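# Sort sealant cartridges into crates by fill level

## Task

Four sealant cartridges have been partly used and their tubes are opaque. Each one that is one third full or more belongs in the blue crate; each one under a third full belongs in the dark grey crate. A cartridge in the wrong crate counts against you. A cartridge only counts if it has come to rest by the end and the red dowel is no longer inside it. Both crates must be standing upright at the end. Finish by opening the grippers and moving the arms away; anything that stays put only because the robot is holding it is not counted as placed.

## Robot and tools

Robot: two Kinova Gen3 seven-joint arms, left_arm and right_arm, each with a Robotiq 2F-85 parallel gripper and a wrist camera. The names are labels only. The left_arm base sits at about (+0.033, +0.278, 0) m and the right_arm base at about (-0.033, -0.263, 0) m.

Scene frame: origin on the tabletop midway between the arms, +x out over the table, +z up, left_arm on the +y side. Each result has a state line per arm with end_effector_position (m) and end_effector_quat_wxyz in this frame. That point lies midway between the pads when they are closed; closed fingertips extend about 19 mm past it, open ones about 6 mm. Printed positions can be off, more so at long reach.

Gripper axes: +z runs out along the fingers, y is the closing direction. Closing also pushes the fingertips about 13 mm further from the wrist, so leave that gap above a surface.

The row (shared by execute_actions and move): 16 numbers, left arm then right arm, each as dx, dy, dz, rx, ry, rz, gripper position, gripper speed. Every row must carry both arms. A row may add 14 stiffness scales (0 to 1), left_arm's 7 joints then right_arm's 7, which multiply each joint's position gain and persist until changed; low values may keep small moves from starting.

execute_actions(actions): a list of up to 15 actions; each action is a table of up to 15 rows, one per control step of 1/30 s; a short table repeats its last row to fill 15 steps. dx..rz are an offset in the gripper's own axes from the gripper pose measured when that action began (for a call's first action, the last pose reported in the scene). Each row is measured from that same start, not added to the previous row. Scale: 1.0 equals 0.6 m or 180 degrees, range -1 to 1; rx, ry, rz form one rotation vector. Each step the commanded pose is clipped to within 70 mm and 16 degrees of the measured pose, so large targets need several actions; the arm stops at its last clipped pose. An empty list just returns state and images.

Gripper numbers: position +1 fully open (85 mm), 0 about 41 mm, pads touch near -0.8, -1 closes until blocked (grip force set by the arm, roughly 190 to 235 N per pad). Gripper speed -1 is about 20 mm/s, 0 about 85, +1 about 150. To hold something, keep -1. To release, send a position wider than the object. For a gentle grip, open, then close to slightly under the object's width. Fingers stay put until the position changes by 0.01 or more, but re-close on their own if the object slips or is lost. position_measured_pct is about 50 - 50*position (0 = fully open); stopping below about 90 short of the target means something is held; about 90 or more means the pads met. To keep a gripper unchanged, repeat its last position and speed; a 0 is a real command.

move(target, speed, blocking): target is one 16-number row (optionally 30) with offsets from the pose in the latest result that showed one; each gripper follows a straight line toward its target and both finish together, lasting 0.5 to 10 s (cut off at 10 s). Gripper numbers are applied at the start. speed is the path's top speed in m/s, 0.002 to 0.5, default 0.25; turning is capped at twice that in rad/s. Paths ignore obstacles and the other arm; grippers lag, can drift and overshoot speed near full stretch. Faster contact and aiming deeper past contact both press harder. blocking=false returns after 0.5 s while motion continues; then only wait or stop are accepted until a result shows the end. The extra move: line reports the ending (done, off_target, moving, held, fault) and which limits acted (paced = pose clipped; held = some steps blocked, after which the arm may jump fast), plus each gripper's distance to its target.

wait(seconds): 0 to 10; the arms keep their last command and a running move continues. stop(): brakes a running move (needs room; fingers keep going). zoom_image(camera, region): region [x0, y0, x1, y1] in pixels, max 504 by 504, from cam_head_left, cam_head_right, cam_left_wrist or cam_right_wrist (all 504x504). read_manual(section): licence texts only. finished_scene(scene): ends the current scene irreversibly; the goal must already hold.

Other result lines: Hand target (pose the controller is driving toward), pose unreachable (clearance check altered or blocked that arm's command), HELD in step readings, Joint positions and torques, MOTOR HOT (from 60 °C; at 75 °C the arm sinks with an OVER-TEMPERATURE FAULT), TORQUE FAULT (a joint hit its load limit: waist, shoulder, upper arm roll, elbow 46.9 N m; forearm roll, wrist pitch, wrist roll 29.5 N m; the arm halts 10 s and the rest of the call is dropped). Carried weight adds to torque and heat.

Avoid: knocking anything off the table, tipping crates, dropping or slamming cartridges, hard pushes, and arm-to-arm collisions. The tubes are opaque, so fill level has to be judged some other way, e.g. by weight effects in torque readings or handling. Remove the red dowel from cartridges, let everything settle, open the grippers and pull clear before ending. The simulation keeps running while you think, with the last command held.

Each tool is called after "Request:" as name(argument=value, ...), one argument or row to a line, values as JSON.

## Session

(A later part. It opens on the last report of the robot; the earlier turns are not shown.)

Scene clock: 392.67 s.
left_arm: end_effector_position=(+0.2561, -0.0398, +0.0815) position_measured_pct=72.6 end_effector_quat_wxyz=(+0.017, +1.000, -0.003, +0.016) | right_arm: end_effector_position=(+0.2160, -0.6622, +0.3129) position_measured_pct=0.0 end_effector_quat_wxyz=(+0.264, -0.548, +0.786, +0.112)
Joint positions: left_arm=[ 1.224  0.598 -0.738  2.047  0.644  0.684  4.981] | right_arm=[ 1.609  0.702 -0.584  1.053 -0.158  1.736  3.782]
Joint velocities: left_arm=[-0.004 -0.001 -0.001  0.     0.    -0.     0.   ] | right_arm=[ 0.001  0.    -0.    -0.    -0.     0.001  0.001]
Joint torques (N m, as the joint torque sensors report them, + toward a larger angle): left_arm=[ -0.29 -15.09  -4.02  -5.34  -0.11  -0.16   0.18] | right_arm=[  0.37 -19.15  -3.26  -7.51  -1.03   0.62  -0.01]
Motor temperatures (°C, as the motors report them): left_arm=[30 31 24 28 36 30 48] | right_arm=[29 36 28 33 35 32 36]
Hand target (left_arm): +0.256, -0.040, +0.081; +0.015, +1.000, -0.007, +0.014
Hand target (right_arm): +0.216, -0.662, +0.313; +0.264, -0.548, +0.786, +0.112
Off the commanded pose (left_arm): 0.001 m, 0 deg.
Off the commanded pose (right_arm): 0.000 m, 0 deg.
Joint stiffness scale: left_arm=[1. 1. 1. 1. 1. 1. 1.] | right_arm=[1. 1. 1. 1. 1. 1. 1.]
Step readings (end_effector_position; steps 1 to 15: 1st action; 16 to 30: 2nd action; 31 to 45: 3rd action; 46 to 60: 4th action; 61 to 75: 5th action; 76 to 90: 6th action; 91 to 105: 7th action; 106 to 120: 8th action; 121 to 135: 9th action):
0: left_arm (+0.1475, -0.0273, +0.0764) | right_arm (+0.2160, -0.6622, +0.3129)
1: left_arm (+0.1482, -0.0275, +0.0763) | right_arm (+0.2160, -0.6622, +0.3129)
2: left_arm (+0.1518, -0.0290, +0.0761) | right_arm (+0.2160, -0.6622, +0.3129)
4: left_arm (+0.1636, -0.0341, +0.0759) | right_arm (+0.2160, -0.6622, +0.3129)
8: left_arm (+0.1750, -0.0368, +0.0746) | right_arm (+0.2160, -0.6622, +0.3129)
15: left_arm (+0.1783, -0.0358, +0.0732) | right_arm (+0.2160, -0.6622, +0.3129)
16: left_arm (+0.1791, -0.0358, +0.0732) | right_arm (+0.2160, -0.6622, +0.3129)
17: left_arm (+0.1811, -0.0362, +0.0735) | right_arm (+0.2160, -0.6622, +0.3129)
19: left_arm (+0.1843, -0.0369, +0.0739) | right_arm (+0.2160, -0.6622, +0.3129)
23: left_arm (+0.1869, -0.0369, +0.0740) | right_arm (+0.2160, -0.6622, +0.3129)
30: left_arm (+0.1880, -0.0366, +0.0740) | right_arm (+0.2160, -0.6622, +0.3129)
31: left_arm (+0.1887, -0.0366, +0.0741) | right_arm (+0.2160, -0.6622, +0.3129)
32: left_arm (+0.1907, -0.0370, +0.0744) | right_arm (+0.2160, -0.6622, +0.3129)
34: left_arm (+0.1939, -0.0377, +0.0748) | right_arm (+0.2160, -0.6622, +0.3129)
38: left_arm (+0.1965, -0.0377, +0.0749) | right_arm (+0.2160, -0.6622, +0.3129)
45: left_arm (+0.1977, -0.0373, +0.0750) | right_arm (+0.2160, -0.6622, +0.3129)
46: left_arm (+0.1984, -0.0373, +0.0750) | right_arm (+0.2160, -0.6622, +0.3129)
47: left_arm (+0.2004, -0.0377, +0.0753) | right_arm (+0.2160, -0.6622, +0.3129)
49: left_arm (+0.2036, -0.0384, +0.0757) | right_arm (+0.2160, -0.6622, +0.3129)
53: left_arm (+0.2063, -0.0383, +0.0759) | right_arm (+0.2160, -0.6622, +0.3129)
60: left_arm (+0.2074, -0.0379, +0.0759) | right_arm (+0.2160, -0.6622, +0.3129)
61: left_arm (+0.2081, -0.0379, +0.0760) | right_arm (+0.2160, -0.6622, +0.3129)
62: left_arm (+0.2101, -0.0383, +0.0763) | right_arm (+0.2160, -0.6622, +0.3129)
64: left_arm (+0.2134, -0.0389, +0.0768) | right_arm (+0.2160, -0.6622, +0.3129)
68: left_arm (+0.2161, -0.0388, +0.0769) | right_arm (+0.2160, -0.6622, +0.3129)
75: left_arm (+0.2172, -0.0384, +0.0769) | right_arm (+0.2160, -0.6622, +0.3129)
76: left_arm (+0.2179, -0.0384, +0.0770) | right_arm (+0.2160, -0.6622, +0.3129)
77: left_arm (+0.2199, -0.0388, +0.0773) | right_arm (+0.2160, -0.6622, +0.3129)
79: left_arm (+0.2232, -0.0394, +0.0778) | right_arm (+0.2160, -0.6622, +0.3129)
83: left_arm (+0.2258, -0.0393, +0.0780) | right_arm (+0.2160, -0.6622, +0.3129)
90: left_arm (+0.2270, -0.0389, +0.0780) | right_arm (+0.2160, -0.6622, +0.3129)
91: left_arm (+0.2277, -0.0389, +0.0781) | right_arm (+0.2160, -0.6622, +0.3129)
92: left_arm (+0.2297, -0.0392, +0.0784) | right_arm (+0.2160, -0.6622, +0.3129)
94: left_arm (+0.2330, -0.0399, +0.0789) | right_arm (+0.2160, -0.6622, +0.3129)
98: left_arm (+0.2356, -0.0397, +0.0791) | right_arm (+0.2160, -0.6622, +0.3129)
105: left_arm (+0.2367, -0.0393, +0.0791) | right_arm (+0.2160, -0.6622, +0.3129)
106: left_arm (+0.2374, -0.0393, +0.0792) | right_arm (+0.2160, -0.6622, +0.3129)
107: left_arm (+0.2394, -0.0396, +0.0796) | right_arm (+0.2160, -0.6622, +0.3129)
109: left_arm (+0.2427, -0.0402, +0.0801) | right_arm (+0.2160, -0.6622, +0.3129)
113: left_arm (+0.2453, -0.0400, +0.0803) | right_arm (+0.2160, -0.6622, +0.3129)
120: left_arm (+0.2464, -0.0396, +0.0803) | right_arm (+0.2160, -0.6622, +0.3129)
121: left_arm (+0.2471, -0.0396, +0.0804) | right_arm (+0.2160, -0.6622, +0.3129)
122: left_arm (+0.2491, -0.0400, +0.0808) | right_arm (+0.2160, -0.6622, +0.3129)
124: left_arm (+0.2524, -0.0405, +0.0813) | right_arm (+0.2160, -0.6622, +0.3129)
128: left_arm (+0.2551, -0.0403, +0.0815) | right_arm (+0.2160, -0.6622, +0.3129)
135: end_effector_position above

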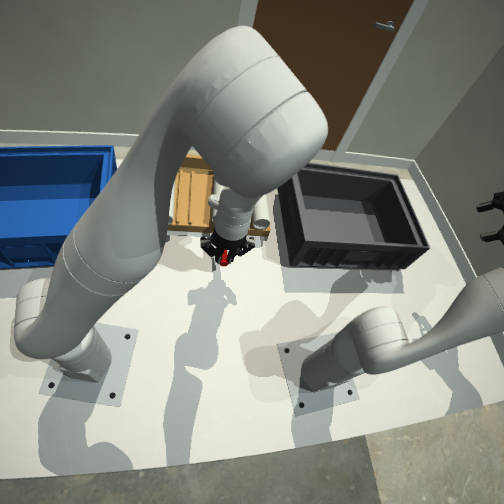

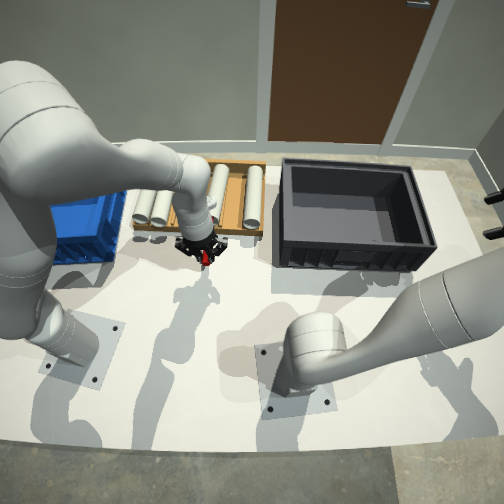

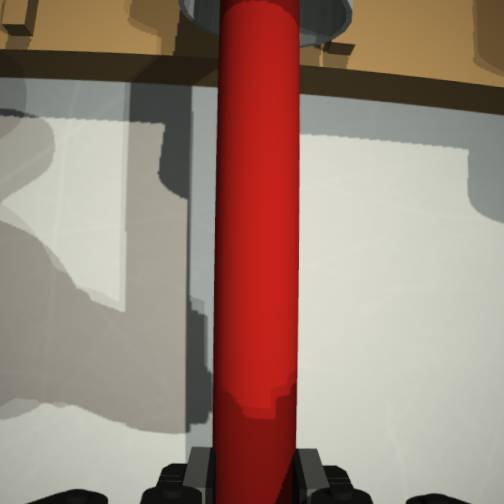

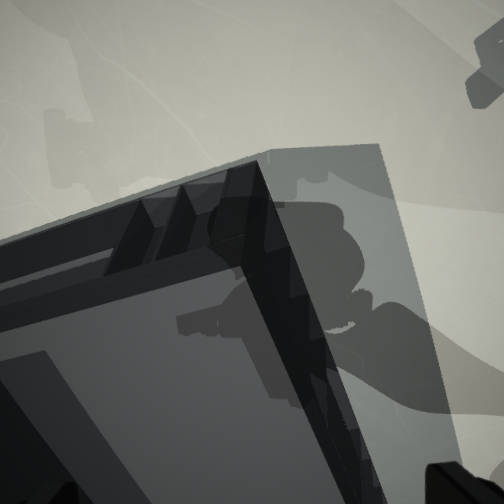

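Request:
execute_actions(
  actions=[
    [[0.016,0.006,0.013,0.011,-0.010,0.02,-1,0.3,0,0,0,0,0,0,1,0]],
    [[0.016,0,0.002,0.0013,-0.0013,0.0023,-1,0.3,0,0,0,0,0,0,1,0]],
    [[0.016,0,0.002,0.0013,-0.0013,0.0023,-1,0.3,0,0,0,0,0,0,1,0]],
    [[0.016,0,0.002,0.0013,-0.0013,0.0023,-1,0.3,0,0,0,0,0,0,1,0]],
    [[0.016,0,0.002,0.0013,-0.0013,0.0023,-1,0.3,0,0,0,0,0,0,1,0]],
    [[0.016,0,0.002,0.0013,-0.0013,0.0023,-1,0.3,0,0,0,0,0,0,1,0]],
    [[0.016,0,0.002,0.0013,-0.0013,0.0023,-1,0.3,0,0,0,0,0,0,1,0]],
    [[0.016,0,0.002,0.0013,-0.0013,0.0023,-1,0.3,0,0,0,0,0,0,1,0]],
  ],
)

Scene clock: 408.57 s.
left_arm: end_effector_position=(+0.3352, -0.0518, +0.0753) position_measured_pct=72.6 end_effector_quat_wxyz=(+0.003, +1.000, -0.025, +0.004) | right_arm: end_effector_position=(+0.2160, -0.6622, +0.3129) position_measured_pct=0.0 end_effector_quat_wxyz=(+0.264, -0.548, +0.786, +0.112)
Joint positions: left_arm=[ 1.044  0.722 -0.723  1.817  0.629  0.838  4.877] | right_arm=[ 1.609  0.702 -0.584  1.053 -0.158  1.736  3.782]
Joint velocities: left_arm=[-0.004  0.003 -0.001 -0.001  0.     0.    -0.   ] | right_arm=[-0.001  0.     0.     0.001 -0.001  0.002 -0.001]
Joint torques (N m, as the joint torque sensors report them, + toward a larger angle): left_arm=[ -0.25 -18.06  -4.61  -6.09  -0.28  -0.21   0.19] | right_arm=[  0.22 -19.13  -3.16  -7.63  -1.13   1.06   0.  ]
Motor temperatures (°C, as the motors report them): left_arm=[30 31 24 28 36 30 48] | right_arm=[29 36 28 33 35 32 36]
Hand target (left_arm): +0.335, -0.051, +0.074; +0.001, +1.000, -0.029, +0.001
Hand target (right_arm): +0.216, -0.662, +0.313; +0.264, -0.548, +0.786, +0.112
Off the commanded pose (left_arm): 0.001 m, 1 deg.
Off the commanded pose (right_arm): 0.000 m, 0 deg.
Joint stiffness scale: left_arm=[1. 1. 1. 1. 1. 1. 1.] | right_arm=[1. 1. 1. 1. 1. 1. 1.]
Step readings (end_effector_position; steps 1 to 15: 1st action; 16 to 30: 2nd action; 31 to 45: 3rd action; 46 to 60: 4th action; 61 to 75: 5th action; 76 to 90: 6th action; 91 to 105: 7th action; 106 to 120: 8th action):
0: left_arm (+0.2563, -0.0397, +0.0815) | right_arm (+0.2160, -0.6622, +0.3129)
1: left_arm (+0.2564, -0.0400, +0.0813) | right_arm (+0.2160, -0.6622, +0.3129)
2: left_arm (+0.2571, -0.0415, +0.0806) | right_arm (+0.2160, -0.6622, +0.3129)
4: left_arm (+0.2600, -0.0449, +0.0793) | right_arm (+0.2160, -0.6622, +0.3129)
8: left_arm (+0.2644, -0.0460, +0.0772) | right_arm (+0.2160, -0.6622, +0.3129)
15: left_arm (+0.2655, -0.0452, +0.0754) | right_arm (+0.2160, -0.6622, +0.3129)
16: left_arm (+0.2662, -0.0454, +0.0753) | right_arm (+0.2160, -0.6622, +0.3129)
17: left_arm (+0.2682, -0.0459, +0.0755) | right_arm (+0.2160, -0.6622, +0.3129)
19: left_arm (+0.2718, -0.0468, +0.0758) | right_arm (+0.2160, -0.6622, +0.3129)
23: left_arm (+0.2746, -0.0466, +0.0756) | right_arm (+0.2160, -0.6622, +0.3129)
30: left_arm (+0.2755, -0.0461, +0.0753) | right_arm (+0.2160, -0.6622, +0.3129)
31: left_arm (+0.2762, -0.0463, +0.0753) | right_arm (+0.2160, -0.6622, +0.3129)
32: left_arm (+0.2782, -0.0469, +0.0755) | right_arm (+0.2160, -0.6622, +0.3129)
34: left_arm (+0.2819, -0.0477, +0.0758) | right_arm (+0.2160, -0.6622, +0.3129)
38: left_arm (+0.2845, -0.0475, +0.0755) | right_arm (+0.2160, -0.6622, +0.3129)
45: left_arm (+0.2855, -0.0470, +0.0752) | right_arm (+0.2160, -0.6622, +0.3129)
46: left_arm (+0.2861, -0.0472, +0.0753) | right_arm (+0.2160, -0.6622, +0.3129)
47: left_arm (+0.2882, -0.0478, +0.0755) | right_arm (+0.2160, -0.6622, +0.3129)
49: left_arm (+0.2918, -0.0487, +0.0758) | right_arm (+0.2160, -0.6622, +0.3129)
53: left_arm (+0.2945, -0.0485, +0.0755) | right_arm (+0.2160, -0.6622, +0.3129)
60: left_arm (+0.2954, -0.0479, +0.0752) | right_arm (+0.2160, -0.6622, +0.3129)
61: left_arm (+0.2961, -0.0481, +0.0753) | right_arm (+0.2160, -0.6622, +0.3129)
62: left_arm (+0.2981, -0.0487, +0.0755) | right_arm (+0.2160, -0.6622, +0.3129)
64: left_arm (+0.3018, -0.0496, +0.0758) | right_arm (+0.2160, -0.6622, +0.3129)
68: left_arm (+0.3045, -0.0494, +0.0755) | right_arm (+0.2160, -0.6622, +0.3129)
75: left_arm (+0.3054, -0.0489, +0.0752) | right_arm (+0.2160, -0.6622, +0.3129)
76: left_arm (+0.3060, -0.0490, +0.0753) | right_arm (+0.2160, -0.6622, +0.3129)
77: left_arm (+0.3081, -0.0497, +0.0755) | right_arm (+0.2160, -0.6622, +0.3129)
79: left_arm (+0.3118, -0.0506, +0.0758) | right_arm (+0.2160, -0.6622, +0.3129)
83: left_arm (+0.3145, -0.0504, +0.0756) | right_arm (+0.2160, -0.6622, +0.3129)
90: left_arm (+0.3153, -0.0498, +0.0752) | right_arm (+0.2160, -0.6622, +0.3129)
91: left_arm (+0.3160, -0.0500, +0.0753) | right_arm (+0.2160, -0.6622, +0.3129)
92: left_arm (+0.3180, -0.0507, +0.0755) | right_arm (+0.2160, -0.6622, +0.3129)
94: left_arm (+0.3218, -0.0516, +0.0759) | right_arm (+0.2160, -0.6622, +0.3129)
98: left_arm (+0.3244, -0.0514, +0.0756) | right_arm (+0.2160, -0.6622, +0.3129)
105: left_arm (+0.3253, -0.0508, +0.0753) | right_arm (+0.2160, -0.6622, +0.3129)
106: left_arm (+0.3259, -0.0510, +0.0753) | right_arm (+0.2160, -0.6622, +0.3129)
107: left_arm (+0.3280, -0.0517, +0.0756) | right_arm (+0.2160, -0.6622, +0.3129)
109: left_arm (+0.3317, -0.0526, +0.0760) | right_arm (+0.2160, -0.6622, +0.3129)
113: left_arm (+0.3344, -0.0524, +0.0757) | right_arm (+0.2160, -0.6622, +0.3129)
120: end_effector_position above

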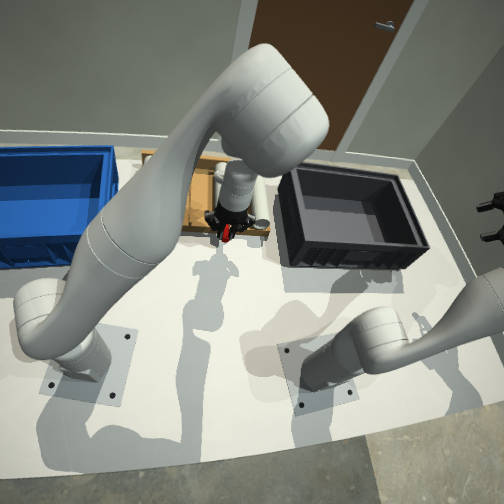

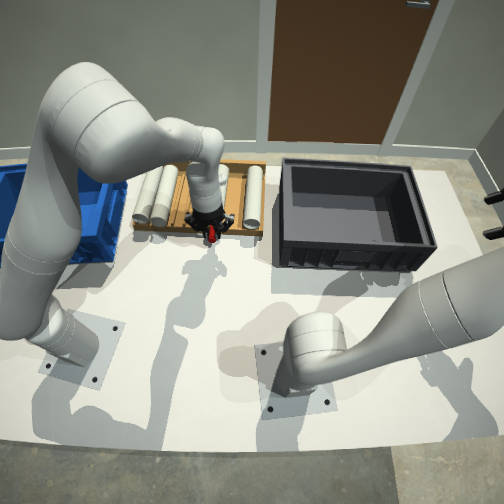

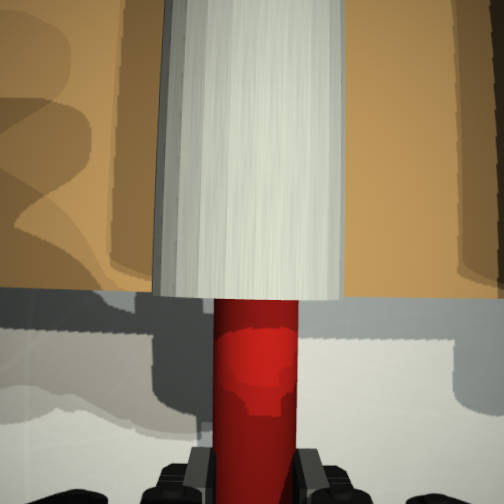

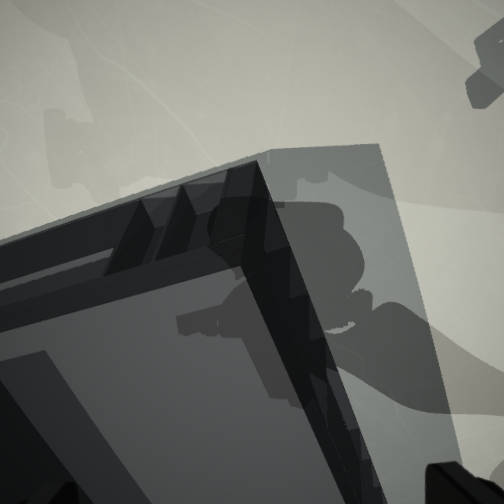

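Request:
execute_actions(
  actions=[
    [[0.016,0,0.002,0.0013,-0.0013,0.0023,-1,0.3,0,0,0,0,0,0,1,0]],
    [[0.016,0,0.002,0.0013,-0.0013,0.0023,-1,0.3,0,0,0,0,0,0,1,0]],
    [[0.016,0,0.002,0.0013,-0.0013,0.0023,-1,0.3,0,0,0,0,0,0,1,0]],
  ],
)

Scene clock: 417.53 s.
left_arm: end_effector_position=(+0.3442, -0.0527, +0.0715) position_measured_pct=72.6 end_effector_quat_wxyz=(-0.004, +0.999, -0.030, -0.019) | right_arm: end_effector_position=(+0.2160, -0.6622, +0.3129) position_measured_pct=0.0 end_effector_quat_wxyz=(+0.264, -0.548, +0.786, +0.112)
Joint positions: left_arm=[ 1.001  0.761 -0.718  1.75   0.629  0.915  4.856] | right_arm=[ 1.609  0.702 -0.584  1.053 -0.158  1.736  3.782]
Joint velocities: left_arm=[-0.     0.003 -0.001 -0.001  0.     0.001 -0.001] | right_arm=[ 0.    -0.001  0.     0.001 -0.    -0.002  0.002]
Joint torques (N m, as the joint torque sensors report them, + toward a larger angle): left_arm=[ -3.65 -19.11  -8.27  -9.97  -0.37  -3.53   0.1 ] | right_arm=[  0.2  -19.01  -2.64  -7.1   -1.13   0.7    0.05]
Motor temperatures (°C, as the motors report them): left_arm=[30 31 24 28 36 30 48] | right_arm=[29 36 28 33 35 32 36]
Hand target (left_arm): +0.353, -0.053, +0.072; -0.003, +0.999, -0.031, -0.010
Hand target (right_arm): +0.216, -0.662, +0.313; +0.264, -0.548, +0.786, +0.112
Off the commanded pose (left_arm): 0.009 m, 1 deg.
Off the commanded pose (right_arm): 0.000 m, 0 deg.
Joint stiffness scale: left_arm=[1. 1. 1. 1. 1. 1. 1.] | right_arm=[1. 1. 1. 1. 1. 1. 1.]
Step readings (end_effector_position; steps 1 to 15: 1st action; 16 to 30: 2nd action; 31 to 45: 3rd action):
0: left_arm (+0.3354, -0.0517, +0.0753) | right_arm (+0.2160, -0.6622, +0.3129)
1: left_arm (+0.3360, -0.0519, +0.0754) | right_arm (+0.2160, -0.6622, +0.3129)
2: left_arm (+0.3380, -0.0526, +0.0756) | right_arm (+0.2160, -0.6622, +0.3129)
4: left_arm (+0.3417, -0.0535, +0.0761) | right_arm (+0.2160, -0.6622, +0.3129)
8: left_arm (+0.3428, -0.0531, +0.0756) | right_arm (+0.2160, -0.6622, +0.3129)
15: left_arm (+0.3429, -0.0525, +0.0749) | right_arm (+0.2160, -0.6622, +0.3129)
16: left_arm (+0.3433, -0.0527, +0.0750) | right_arm (+0.2160, -0.6622, +0.3129)
17: left_arm (+0.3434, -0.0530, +0.0748) | right_arm (+0.2160, -0.6622, +0.3129)
19: left_arm (+0.3437, -0.0530, +0.0745) | right_arm (+0.2160, -0.6622, +0.3129)
23: left_arm (+0.3438, -0.0527, +0.0738) | right_arm (+0.2160, -0.6622, +0.3129)
30: left_arm (+0.3438, -0.0525, +0.0733) | right_arm (+0.2160, -0.6622, +0.3129)
31: left_arm (+0.3437, -0.0526, +0.0732) | right_arm (+0.2160, -0.6622, +0.3129)
32: left_arm (+0.3438, -0.0531, +0.0731) | right_arm (+0.2160, -0.6622, +0.3129)
34: left_arm (+0.3440, -0.0532, +0.0728) | right_arm (+0.2160, -0.6622, +0.3129)
38: left_arm (+0.3441, -0.0529, +0.0721) | right_arm (+0.2160, -0.6622, +0.3129)
45: end_effector_position above

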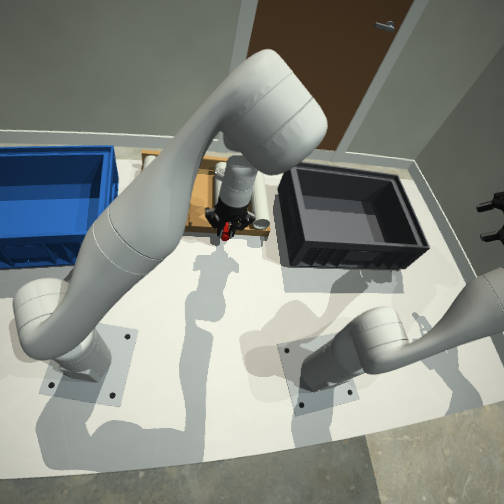

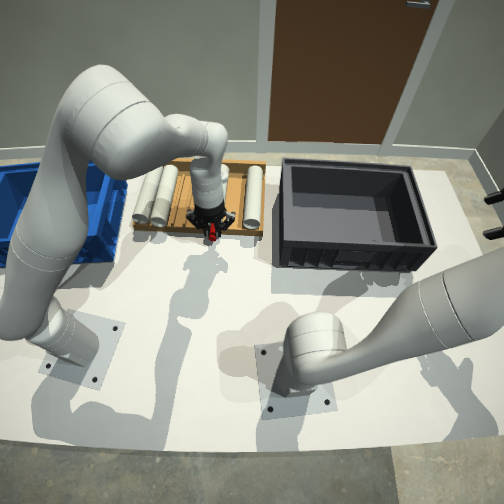

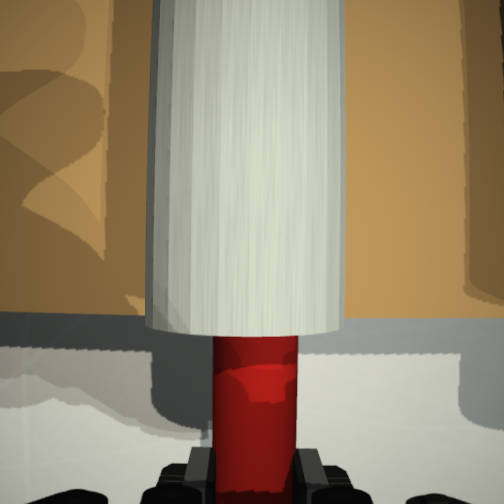

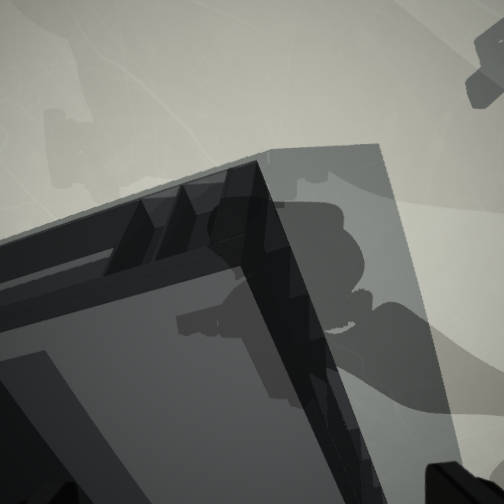

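Request:
move(
  target=[-0.333, 0, 0.007, -0.0025, 0.012, -0.002, -1, 0.3, 0, 0, 0, 0, 0, 0, 1, 0],
  speed=0.2,
)

Request:
move(
  target=[0.0, 0.175, 0, 0, 0, 0, -1, 0.3, 0, 0, 0, 0, 0, 0, 1, 0],
  speed=0.2,
)

Request:
zoom_image(
  camera="cam_head_right",
  region=[130, 150, 310, 300],
)

Scene clock: 431.20 s.
left_arm: end_effector_position=(+0.1435, -0.0408, +0.0736) position_measured_pct=72.6 end_effector_quat_wxyz=(-0.000, +1.000, -0.029, -0.003) | right_arm: end_effector_position=(+0.2160, -0.6622, +0.3129) position_measured_pct=0.0 end_effector_quat_wxyz=(+0.264, -0.548, +0.786, +0.112)
Joint positions: left_arm=[ 1.489  0.555 -0.72   2.166  0.629  0.641  5.179] | right_arm=[ 1.609  0.702 -0.584  1.053 -0.158  1.736  3.782]
Joint velocities: left_arm=[ 0.011  0.002 -0.007 -0.    -0.    -0.     0.   ] | right_arm=[ 0.     0.001  0.    -0.001 -0.001 -0.001  0.001]
Joint torques (N m, as the joint torque sensors report them, + toward a larger angle): left_arm=[ -0.22 -13.68  -3.56  -4.42  -0.12  -0.02   0.14] | right_arm=[  0.49 -19.58  -2.91  -7.75  -1.47   0.98   0.28]
Motor temperatures (°C, as the motors report them): left_arm=[30 31 25 28 36 30 48] | right_arm=[29 36 28 33 35 32 36]
Hand target (left_arm): +0.145, -0.040, +0.074; -0.000, +1.000, -0.027, -0.001
Hand target (right_arm): +0.216, -0.662, +0.313; +0.264, -0.548, +0.786, +0.112
Off the commanded pose (left_arm): 0.002 m, 0 deg.
Off the commanded pose (right_arm): 0.000 m, 0 deg.
Joint stiffness scale: left_arm=[1. 1. 1. 1. 1. 1. 1.] | right_arm=[1. 1. 1. 1. 1. 1. 1.]
move: done

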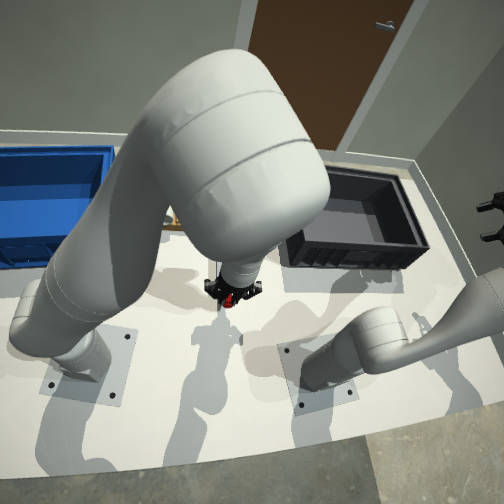

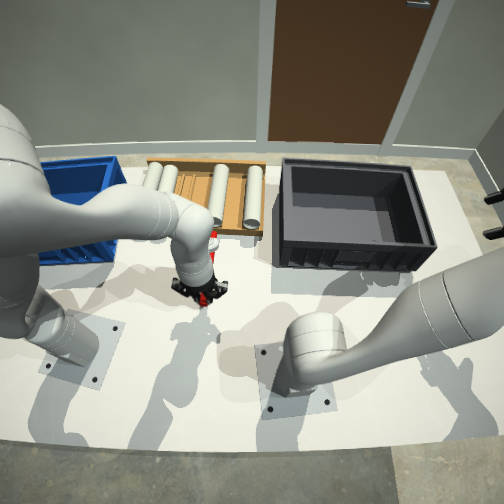

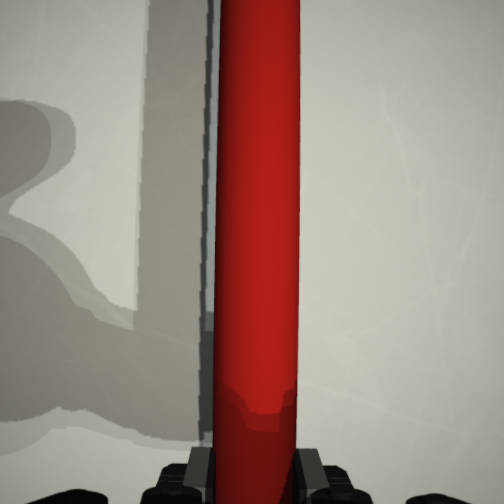

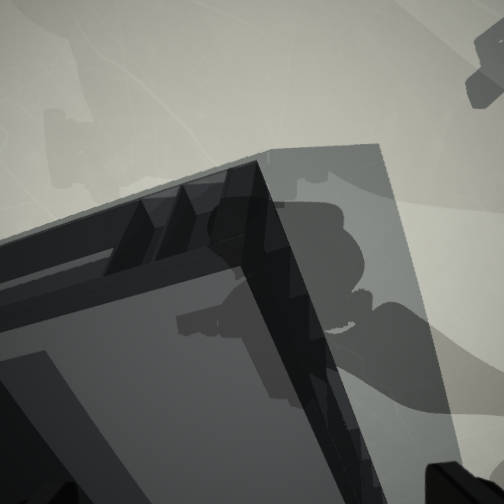

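Scene clock: 432.30 s.
left_arm: end_effector_position=(+0.1373, -0.1464, +0.0743) position_measured_pct=72.6 end_effector_quat_wxyz=(+0.003, +1.000, -0.028, -0.004) | right_arm: end_effector_position=(+0.2160, -0.6622, +0.3129) position_measured_pct=0.0 end_effector_quat_wxyz=(+0.264, -0.548, +0.786, +0.112)
Joint positions: left_arm=[ 1.533  0.705 -0.707  1.848  0.627  0.823  5.361] | right_arm=[ 1.609  0.702 -0.584  1.053 -0.158  1.736  3.782]
Joint velocities: left_arm=[ 0.004  0.007 -0.    -0.001  0.     0.004 -0.   ] | right_arm=[-0.001 -0.    -0.     0.    -0.     0.001 -0.003]
Joint torques (N m, as the joint torque sensors report them, + toward a larger angle): left_arm=[ -0.55 -17.9   -4.06  -5.65  -0.27  -0.06   0.28] | right_arm=[  0.7  -19.1   -3.18  -8.    -1.2    0.96   0.25]
Motor temperatures (°C, as the motors report them): left_arm=[30 31 25 28 36 30 48] | right_arm=[29 36 28 33 35 32 36]
Hand target (left_arm): +0.137, -0.146, +0.073; -0.000, +1.000, -0.029, -0.003
Hand target (right_arm): +0.216, -0.662, +0.313; +0.264, -0.548, +0.786, +0.112
Off the commanded pose (left_arm): 0.001 m, 0 deg.
Off the commanded pose (right_arm): 0.000 m, 0 deg.
Joint stiffness scale: left_arm=[1. 1. 1. 1. 1. 1. 1.] | right_arm=[1. 1. 1. 1. 1. 1. 1.]
move: done

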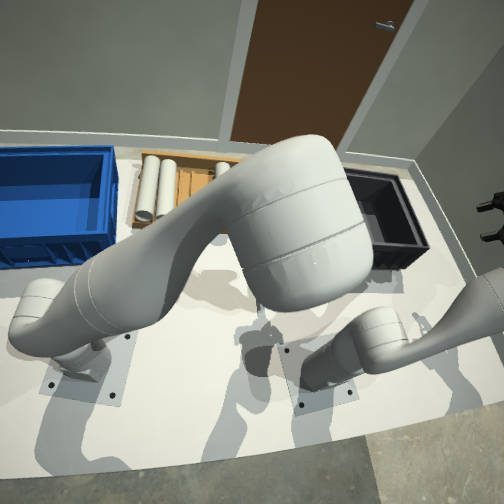

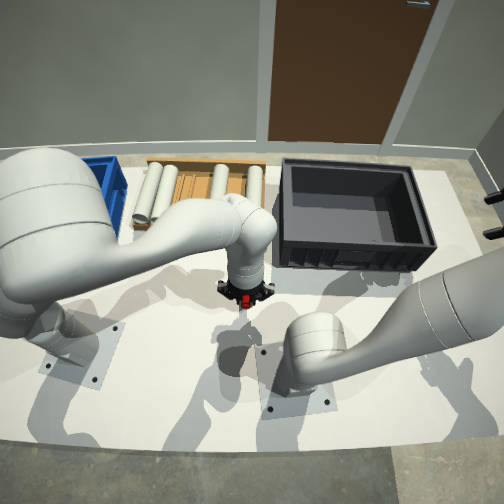

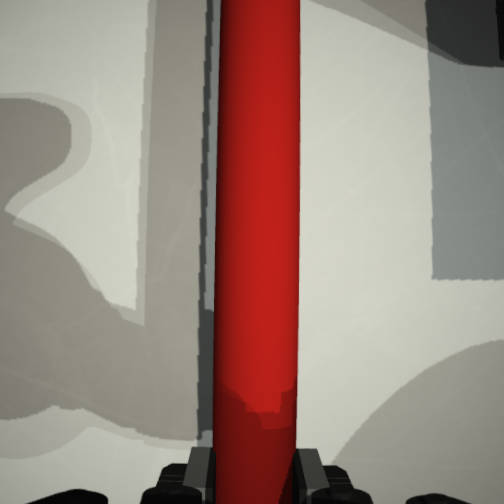

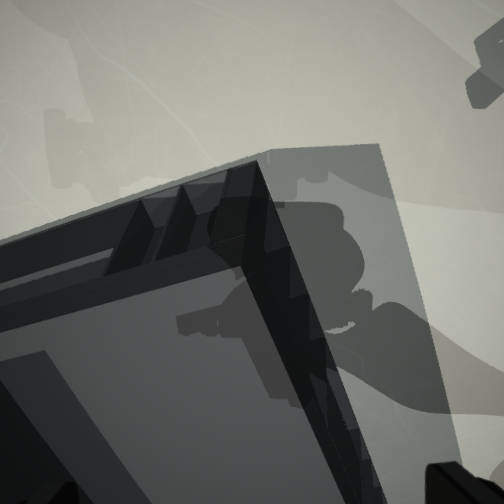

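Region (130, 150, 310, 300) of cam_head_right's 504x504 image, scaled by 2.800, with more detail than that image has.

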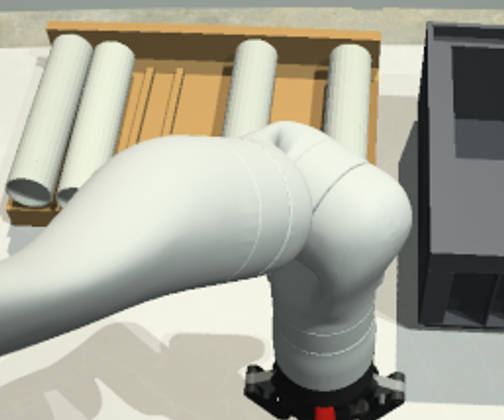

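Request:
execute_actions(
  actions=[
    [[0.03,0.013,0,0,0,0,-1,0.3,0,0,0,0,0,0,1,0]],
    [[0.016,0,0.002,0.0013,-0.0013,0.0023,-1,0.3,0,0,0,0,0,0,1,0]],
    [[0.016,0,0.002,0.0013,-0.0013,0.0023,-1,0.3,0,0,0,0,0,0,1,0]],
    [[0.016,0,0.002,0.0013,-0.0013,0.0023,-1,0.3,0,0,0,0,0,0,1,0]],
    [[0.016,0,0.002,0.0013,-0.0013,0.0023,-1,0.3,0,0,0,0,0,0,1,0]],
    [[0.016,0,0.002,0.0013,-0.0013,0.0023,-1,0.3,0,0,0,0,0,0,1,0]],
    [[0.016,0,0.002,0.0013,-0.0013,0.0023,-1,0.3,0,0,0,0,0,0,1,0]],
    [[0.016,0,0.002,0.0013,-0.0013,0.0023,-1,0.3,0,0,0,0,0,0,1,0]],
    [[0.016,0,0.002,0.0013,-0.0013,0.0023,-1,0.3,0,0,0,0,0,0,1,0]],
    [[0.016,0,0.002,0.0013,-0.0013,0.0023,-1,0.3,0,0,0,0,0,0,1,0]],
  ],
)

Scene clock: 452.10 s.
left_arm: end_effector_position=(+0.2469, -0.1624, +0.0761) position_measured_pct=72.6 end_effector_quat_wxyz=(+0.007, +1.000, -0.022, -0.004) | right_arm: end_effector_position=(+0.2160, -0.6622, +0.3129) position_measured_pct=0.0 end_effector_quat_wxyz=(+0.264, -0.548, +0.786, +0.112)
Joint positions: left_arm=[ 1.285  0.782 -0.699  1.666  0.627  0.92   5.211] | right_arm=[ 1.609  0.702 -0.584  1.053 -0.158  1.736  3.782]
Joint velocities: left_arm=[-0.004  0.    -0.001 -0.001 -0.    -0.     0.   ] | right_arm=[ 0.001  0.001  0.     0.001  0.    -0.     0.001]
Joint torques (N m, as the joint torque sensors report them, + toward a larger angle): left_arm=[ -0.18 -19.66  -4.54  -6.25  -0.35  -0.06   0.12] | right_arm=[  0.6  -19.1   -2.48  -6.97  -1.27   1.15   0.45]
Motor temperatures (°C, as the motors report them): left_arm=[30 31 25 28 36 30 48] | right_arm=[29 36 28 33 35 32 36]
Hand target (left_arm): +0.246, -0.162, +0.075; +0.005, +1.000, -0.026, -0.006
Hand target (right_arm): +0.216, -0.662, +0.313; +0.264, -0.548, +0.786, +0.112
Off the commanded pose (left_arm): 0.002 m, 1 deg.
Off the commanded pose (right_arm): 0.000 m, 0 deg.
Joint stiffness scale: left_arm=[1. 1. 1. 1. 1. 1. 1.] | right_arm=[1. 1. 1. 1. 1. 1. 1.]
Step readings (end_effector_position; steps 1 to 15: 1st action; 16 to 30: 2nd action; 31 to 45: 3rd action; 46 to 60: 4th action; 61 to 75: 5th action; 76 to 90: 6th action; 91 to 105: 7th action; 106 to 120: 8th action; 121 to 135: 9th action; 136 to 150: 10th action):
0: left_arm (+0.1371, -0.1464, +0.0740) | right_arm (+0.2160, -0.6622, +0.3129)
1: left_arm (+0.1377, -0.1469, +0.0742) | right_arm (+0.2160, -0.6622, +0.3129)
2: left_arm (+0.1404, -0.1492, +0.0747) | right_arm (+0.2160, -0.6622, +0.3129)
4: left_arm (+0.1467, -0.1537, +0.0758) | right_arm (+0.2160, -0.6622, +0.3129)
8: left_arm (+0.1524, -0.1559, +0.0759) | right_arm (+0.2160, -0.6622, +0.3129)
15: left_arm (+0.1548, -0.1557, +0.0754) | right_arm (+0.2160, -0.6622, +0.3129)
16: left_arm (+0.1556, -0.1558, +0.0755) | right_arm (+0.2160, -0.6622, +0.3129)
17: left_arm (+0.1574, -0.1561, +0.0755) | right_arm (+0.2160, -0.6622, +0.3129)
19: left_arm (+0.1609, -0.1567, +0.0757) | right_arm (+0.2160, -0.6622, +0.3129)
23: left_arm (+0.1639, -0.1566, +0.0756) | right_arm (+0.2160, -0.6622, +0.3129)
30: left_arm (+0.1652, -0.1564, +0.0755) | right_arm (+0.2160, -0.6622, +0.3129)
31: left_arm (+0.1659, -0.1565, +0.0755) | right_arm (+0.2160, -0.6622, +0.3129)
32: left_arm (+0.1677, -0.1568, +0.0756) | right_arm (+0.2160, -0.6622, +0.3129)
34: left_arm (+0.1712, -0.1574, +0.0758) | right_arm (+0.2160, -0.6622, +0.3129)
38: left_arm (+0.1742, -0.1574, +0.0757) | right_arm (+0.2160, -0.6622, +0.3129)
45: left_arm (+0.1755, -0.1571, +0.0755) | right_arm (+0.2160, -0.6622, +0.3129)
46: left_arm (+0.1762, -0.1572, +0.0756) | right_arm (+0.2160, -0.6622, +0.3129)
47: left_arm (+0.1780, -0.1576, +0.0757) | right_arm (+0.2160, -0.6622, +0.3129)
49: left_arm (+0.1815, -0.1582, +0.0759) | right_arm (+0.2160, -0.6622, +0.3129)
53: left_arm (+0.1845, -0.1581, +0.0757) | right_arm (+0.2160, -0.6622, +0.3129)
60: left_arm (+0.1858, -0.1578, +0.0756) | right_arm (+0.2160, -0.6622, +0.3129)
61: left_arm (+0.1864, -0.1579, +0.0756) | right_arm (+0.2160, -0.6622, +0.3129)
62: left_arm (+0.1883, -0.1583, +0.0757) | right_arm (+0.2160, -0.6622, +0.3129)
64: left_arm (+0.1918, -0.1589, +0.0760) | right_arm (+0.2160, -0.6622, +0.3129)
68: left_arm (+0.1948, -0.1588, +0.0758) | right_arm (+0.2160, -0.6622, +0.3129)
75: left_arm (+0.1960, -0.1585, +0.0756) | right_arm (+0.2160, -0.6622, +0.3129)
76: left_arm (+0.1967, -0.1586, +0.0757) | right_arm (+0.2160, -0.6622, +0.3129)
77: left_arm (+0.1985, -0.1591, +0.0758) | right_arm (+0.2160, -0.6622, +0.3129)
79: left_arm (+0.2021, -0.1597, +0.0761) | right_arm (+0.2160, -0.6622, +0.3129)
83: left_arm (+0.2050, -0.1596, +0.0759) | right_arm (+0.2160, -0.6622, +0.3129)
90: left_arm (+0.2062, -0.1593, +0.0757) | right_arm (+0.2160, -0.6622, +0.3129)
91: left_arm (+0.2069, -0.1594, +0.0757) | right_arm (+0.2160, -0.6622, +0.3129)
92: left_arm (+0.2087, -0.1598, +0.0759) | right_arm (+0.2160, -0.6622, +0.3129)
94: left_arm (+0.2123, -0.1605, +0.0762) | right_arm (+0.2160, -0.6622, +0.3129)
98: left_arm (+0.2152, -0.1604, +0.0760) | right_arm (+0.2160, -0.6622, +0.3129)
105: left_arm (+0.2164, -0.1600, +0.0758) | right_arm (+0.2160, -0.6622, +0.3129)
106: left_arm (+0.2171, -0.1601, +0.0758) | right_arm (+0.2160, -0.6622, +0.3129)
107: left_arm (+0.2189, -0.1606, +0.0760) | right_arm (+0.2160, -0.6622, +0.3129)
109: left_arm (+0.2225, -0.1613, +0.0763) | right_arm (+0.2160, -0.6622, +0.3129)
113: left_arm (+0.2254, -0.1612, +0.0761) | right_arm (+0.2160, -0.6622, +0.3129)
120: left_arm (+0.2266, -0.1608, +0.0759) | right_arm (+0.2160, -0.6622, +0.3129)
121: left_arm (+0.2273, -0.1609, +0.0759) | right_arm (+0.2160, -0.6622, +0.3129)
122: left_arm (+0.2291, -0.1614, +0.0761) | right_arm (+0.2160, -0.6622, +0.3129)
124: left_arm (+0.2327, -0.1621, +0.0764) | right_arm (+0.2160, -0.6622, +0.3129)
128: left_arm (+0.2356, -0.1620, +0.0762) | right_arm (+0.2160, -0.6622, +0.3129)
135: left_arm (+0.2368, -0.1616, +0.0760) | right_arm (+0.2160, -0.6622, +0.3129)
136: left_arm (+0.2374, -0.1617, +0.0760) | right_arm (+0.2160, -0.6622, +0.3129)
137: left_arm (+0.2393, -0.1623, +0.0762) | right_arm (+0.2160, -0.6622, +0.3129)
139: left_arm (+0.2428, -0.1629, +0.0765) | right_arm (+0.2160, -0.6622, +0.3129)
143: left_arm (+0.2458, -0.1628, +0.0763) | right_arm (+0.2160, -0.6622, +0.3129)
150: end_effector_position above

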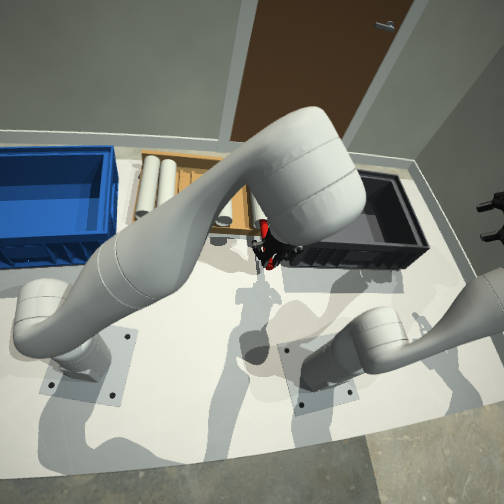

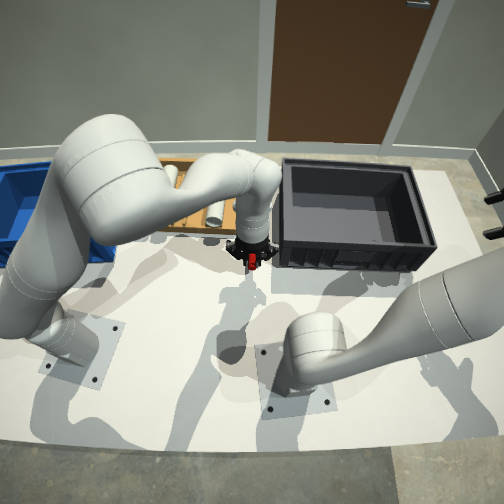

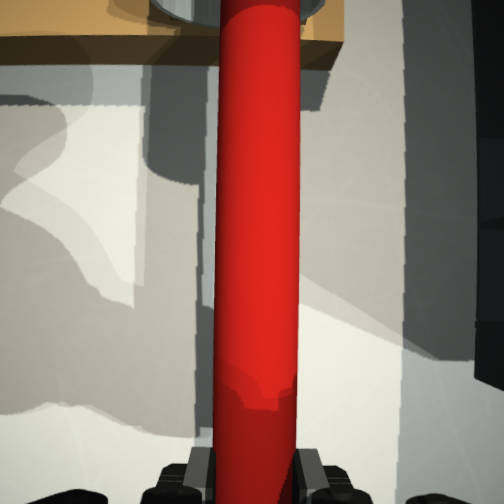

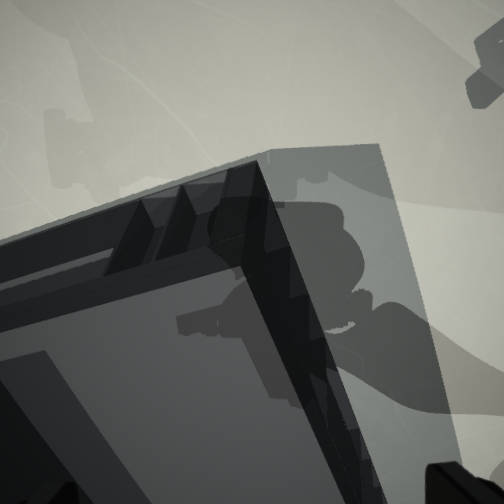

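Request:
execute_actions(
  actions=[
    [[0.016,-0.01,0.002,0.004,0.002,0.004,-1,0.3,0,0,0,0,0,0,1,0]],
    [[0.016,0,0.002,0.0013,-0.0013,0.0023,-1,0.3,0,0,0,0,0,0,1,0]],
    [[0.016,0,0.002,0.0013,-0.0013,0.0023,-1,0.3,0,0,0,0,0,0,1,0]],
    [[0.016,0,0.002,0.0013,-0.0013,0.0023,-1,0.3,0,0,0,0,0,0,1,0]],
    [[0.016,0,0.002,0.0013,-0.0013,0.0023,-1,0.3,0,0,0,0,0,0,1,0]],
    [[0.016,0,0.002,0.0013,-0.0013,0.0023,-1,0.3,0,0,0,0,0,0,1,0]],
    [[0.016,0,0.002,0.0013,-0.0013,0.0023,-1,0.3,0,0,0,0,0,0,1,0]],
    [[0.016,0,0.002,0.0013,-0.0013,0.0023,-1,0.3,0,0,0,0,0,0,1,0]],
  ],
)

Scene clock: 467.03 s.
left_arm: end_effector_position=(+0.2846, -0.1630, +0.0715) position_measured_pct=72.6 end_effector_quat_wxyz=(-0.010, +0.998, -0.042, -0.037) | right_arm: end_effector_position=(+0.2160, -0.6622, +0.3129) position_measured_pct=0.0 end_effector_quat_wxyz=(+0.264, -0.548, +0.786, +0.112)
Joint positions: left_arm=[ 1.16   0.853 -0.681  1.523  0.622  1.06   5.128] | right_arm=[ 1.609  0.702 -0.584  1.053 -0.158  1.736  3.782]
Joint velocities: left_arm=[-0.001  0.001 -0.001 -0.001 -0.     0.001 -0.001] | right_arm=[ 0.001 -0.001  0.    -0.002  0.001  0.    -0.001]
Joint torques (N m, as the joint torque sensors report them, + toward a larger angle): left_arm=[ -3.23 -19.84  -7.21  -7.73  -0.79  -1.7    0.01] | right_arm=[  0.61 -19.43  -3.13  -7.25  -1.23   0.8    0.01]
Motor temperatures (°C, as the motors report them): left_arm=[30 31 25 28 36 30 48] | right_arm=[29 36 28 33 35 32 36]
Hand target (left_arm): +0.289, -0.163, +0.070; -0.010, +0.998, -0.044, -0.034
Hand target (right_arm): +0.216, -0.662, +0.313; +0.264, -0.548, +0.786, +0.112
Off the commanded pose (left_arm): 0.005 m, 0 deg.
Off the commanded pose (right_arm): 0.000 m, 0 deg.
Joint stiffness scale: left_arm=[1. 1. 1. 1. 1. 1. 1.] | right_arm=[1. 1. 1. 1. 1. 1. 1.]
Step readings (end_effector_position; steps 1 to 15: 1st action; 16 to 30: 2nd action; 31 to 45: 3rd action; 46 to 60: 4th action; 61 to 75: 5th action; 76 to 90: 6th action; 91 to 105: 7th action; 106 to 120: 8th action):
0: left_arm (+0.2471, -0.1623, +0.0761) | right_arm (+0.2160, -0.6622, +0.3129)
1: left_arm (+0.2477, -0.1621, +0.0760) | right_arm (+0.2160, -0.6622, +0.3129)
2: left_arm (+0.2491, -0.1615, +0.0759) | right_arm (+0.2160, -0.6622, +0.3129)
4: left_arm (+0.2512, -0.1604, +0.0756) | right_arm (+0.2160, -0.6622, +0.3129)
8: left_arm (+0.2529, -0.1596, +0.0754) | right_arm (+0.2160, -0.6622, +0.3129)
15: left_arm (+0.2536, -0.1593, +0.0753) | right_arm (+0.2160, -0.6622, +0.3129)
16: left_arm (+0.2543, -0.1594, +0.0754) | right_arm (+0.2160, -0.6622, +0.3129)
17: left_arm (+0.2562, -0.1600, +0.0756) | right_arm (+0.2160, -0.6622, +0.3129)
19: left_arm (+0.2594, -0.1606, +0.0759) | right_arm (+0.2160, -0.6622, +0.3129)
23: left_arm (+0.2594, -0.1600, +0.0754) | right_arm (+0.2160, -0.6622, +0.3129)
30: left_arm (+0.2595, -0.1598, +0.0750) | right_arm (+0.2160, -0.6622, +0.3129)
31: left_arm (+0.2597, -0.1600, +0.0750) | right_arm (+0.2160, -0.6622, +0.3129)
32: left_arm (+0.2599, -0.1601, +0.0750) | right_arm (+0.2160, -0.6622, +0.3129)
34: left_arm (+0.2612, -0.1601, +0.0749) | right_arm (+0.2160, -0.6622, +0.3129)
38: left_arm (+0.2630, -0.1602, +0.0747) | right_arm (+0.2160, -0.6622, +0.3129)
45: left_arm (+0.2636, -0.1601, +0.0744) | right_arm (+0.2160, -0.6622, +0.3129)
46: left_arm (+0.2636, -0.1602, +0.0744) | right_arm (+0.2160, -0.6622, +0.3129)
47: left_arm (+0.2637, -0.1604, +0.0743) | right_arm (+0.2160, -0.6622, +0.3129)
49: left_arm (+0.2646, -0.1604, +0.0741) | right_arm (+0.2160, -0.6622, +0.3129)
53: left_arm (+0.2668, -0.1606, +0.0739) | right_arm (+0.2160, -0.6622, +0.3129)
60: left_arm (+0.2675, -0.1605, +0.0736) | right_arm (+0.2160, -0.6622, +0.3129)
61: left_arm (+0.2675, -0.1606, +0.0736) | right_arm (+0.2160, -0.6622, +0.3129)
62: left_arm (+0.2677, -0.1609, +0.0736) | right_arm (+0.2160, -0.6622, +0.3129)
64: left_arm (+0.2685, -0.1609, +0.0734) | right_arm (+0.2160, -0.6622, +0.3129)
68: left_arm (+0.2706, -0.1611, +0.0730) | right_arm (+0.2160, -0.6622, +0.3129)
75: left_arm (+0.2713, -0.1610, +0.0727) | right_arm (+0.2160, -0.6622, +0.3129)
76: left_arm (+0.2714, -0.1612, +0.0727) | right_arm (+0.2160, -0.6622, +0.3129)
77: left_arm (+0.2715, -0.1614, +0.0727) | right_arm (+0.2160, -0.6622, +0.3129)
79: left_arm (+0.2728, -0.1614, +0.0726) | right_arm (+0.2160, -0.6622, +0.3129)
83: left_arm (+0.2748, -0.1616, +0.0723) | right_arm (+0.2160, -0.6622, +0.3129)
90: left_arm (+0.2754, -0.1616, +0.0721) | right_arm (+0.2160, -0.6622, +0.3129)
91: left_arm (+0.2755, -0.1617, +0.0721) | right_arm (+0.2160, -0.6622, +0.3129)
92: left_arm (+0.2757, -0.1619, +0.0721) | right_arm (+0.2160, -0.6622, +0.3129)
94: left_arm (+0.2772, -0.1620, +0.0721) | right_arm (+0.2160, -0.6622, +0.3129)
98: left_arm (+0.2793, -0.1623, +0.0719) | right_arm (+0.2160, -0.6622, +0.3129)
105: left_arm (+0.2799, -0.1622, +0.0717) | right_arm (+0.2160, -0.6622, +0.3129)
106: left_arm (+0.2800, -0.1623, +0.0717) | right_arm (+0.2160, -0.6622, +0.3129)
107: left_arm (+0.2803, -0.1626, +0.0718) | right_arm (+0.2160, -0.6622, +0.3129)
109: left_arm (+0.2820, -0.1628, +0.0720) | right_arm (+0.2160, -0.6622, +0.3129)
113: left_arm (+0.2840, -0.1630, +0.0718) | right_arm (+0.2160, -0.6622, +0.3129)
120: end_effector_position above

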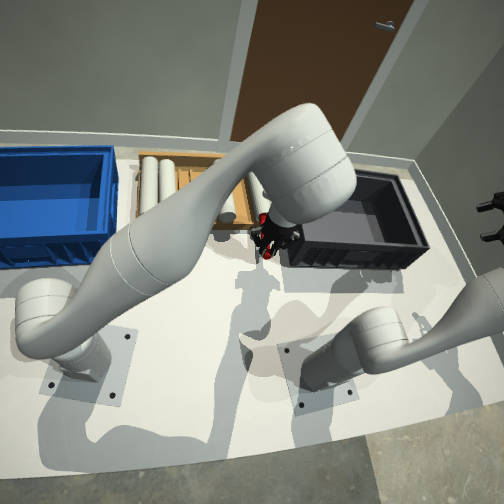

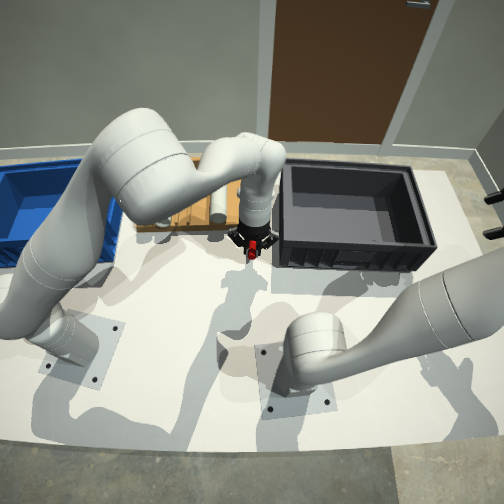

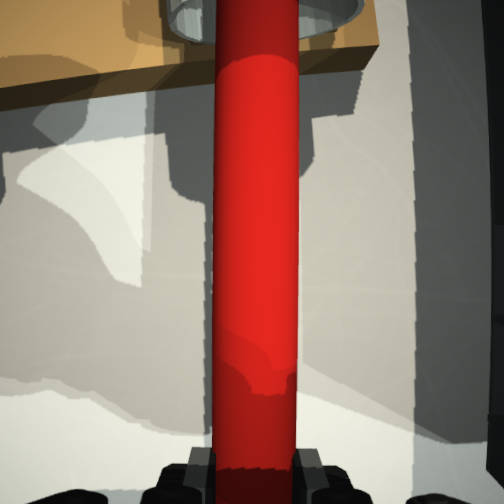

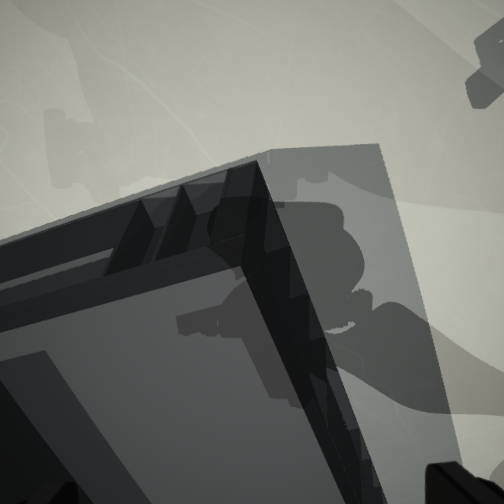

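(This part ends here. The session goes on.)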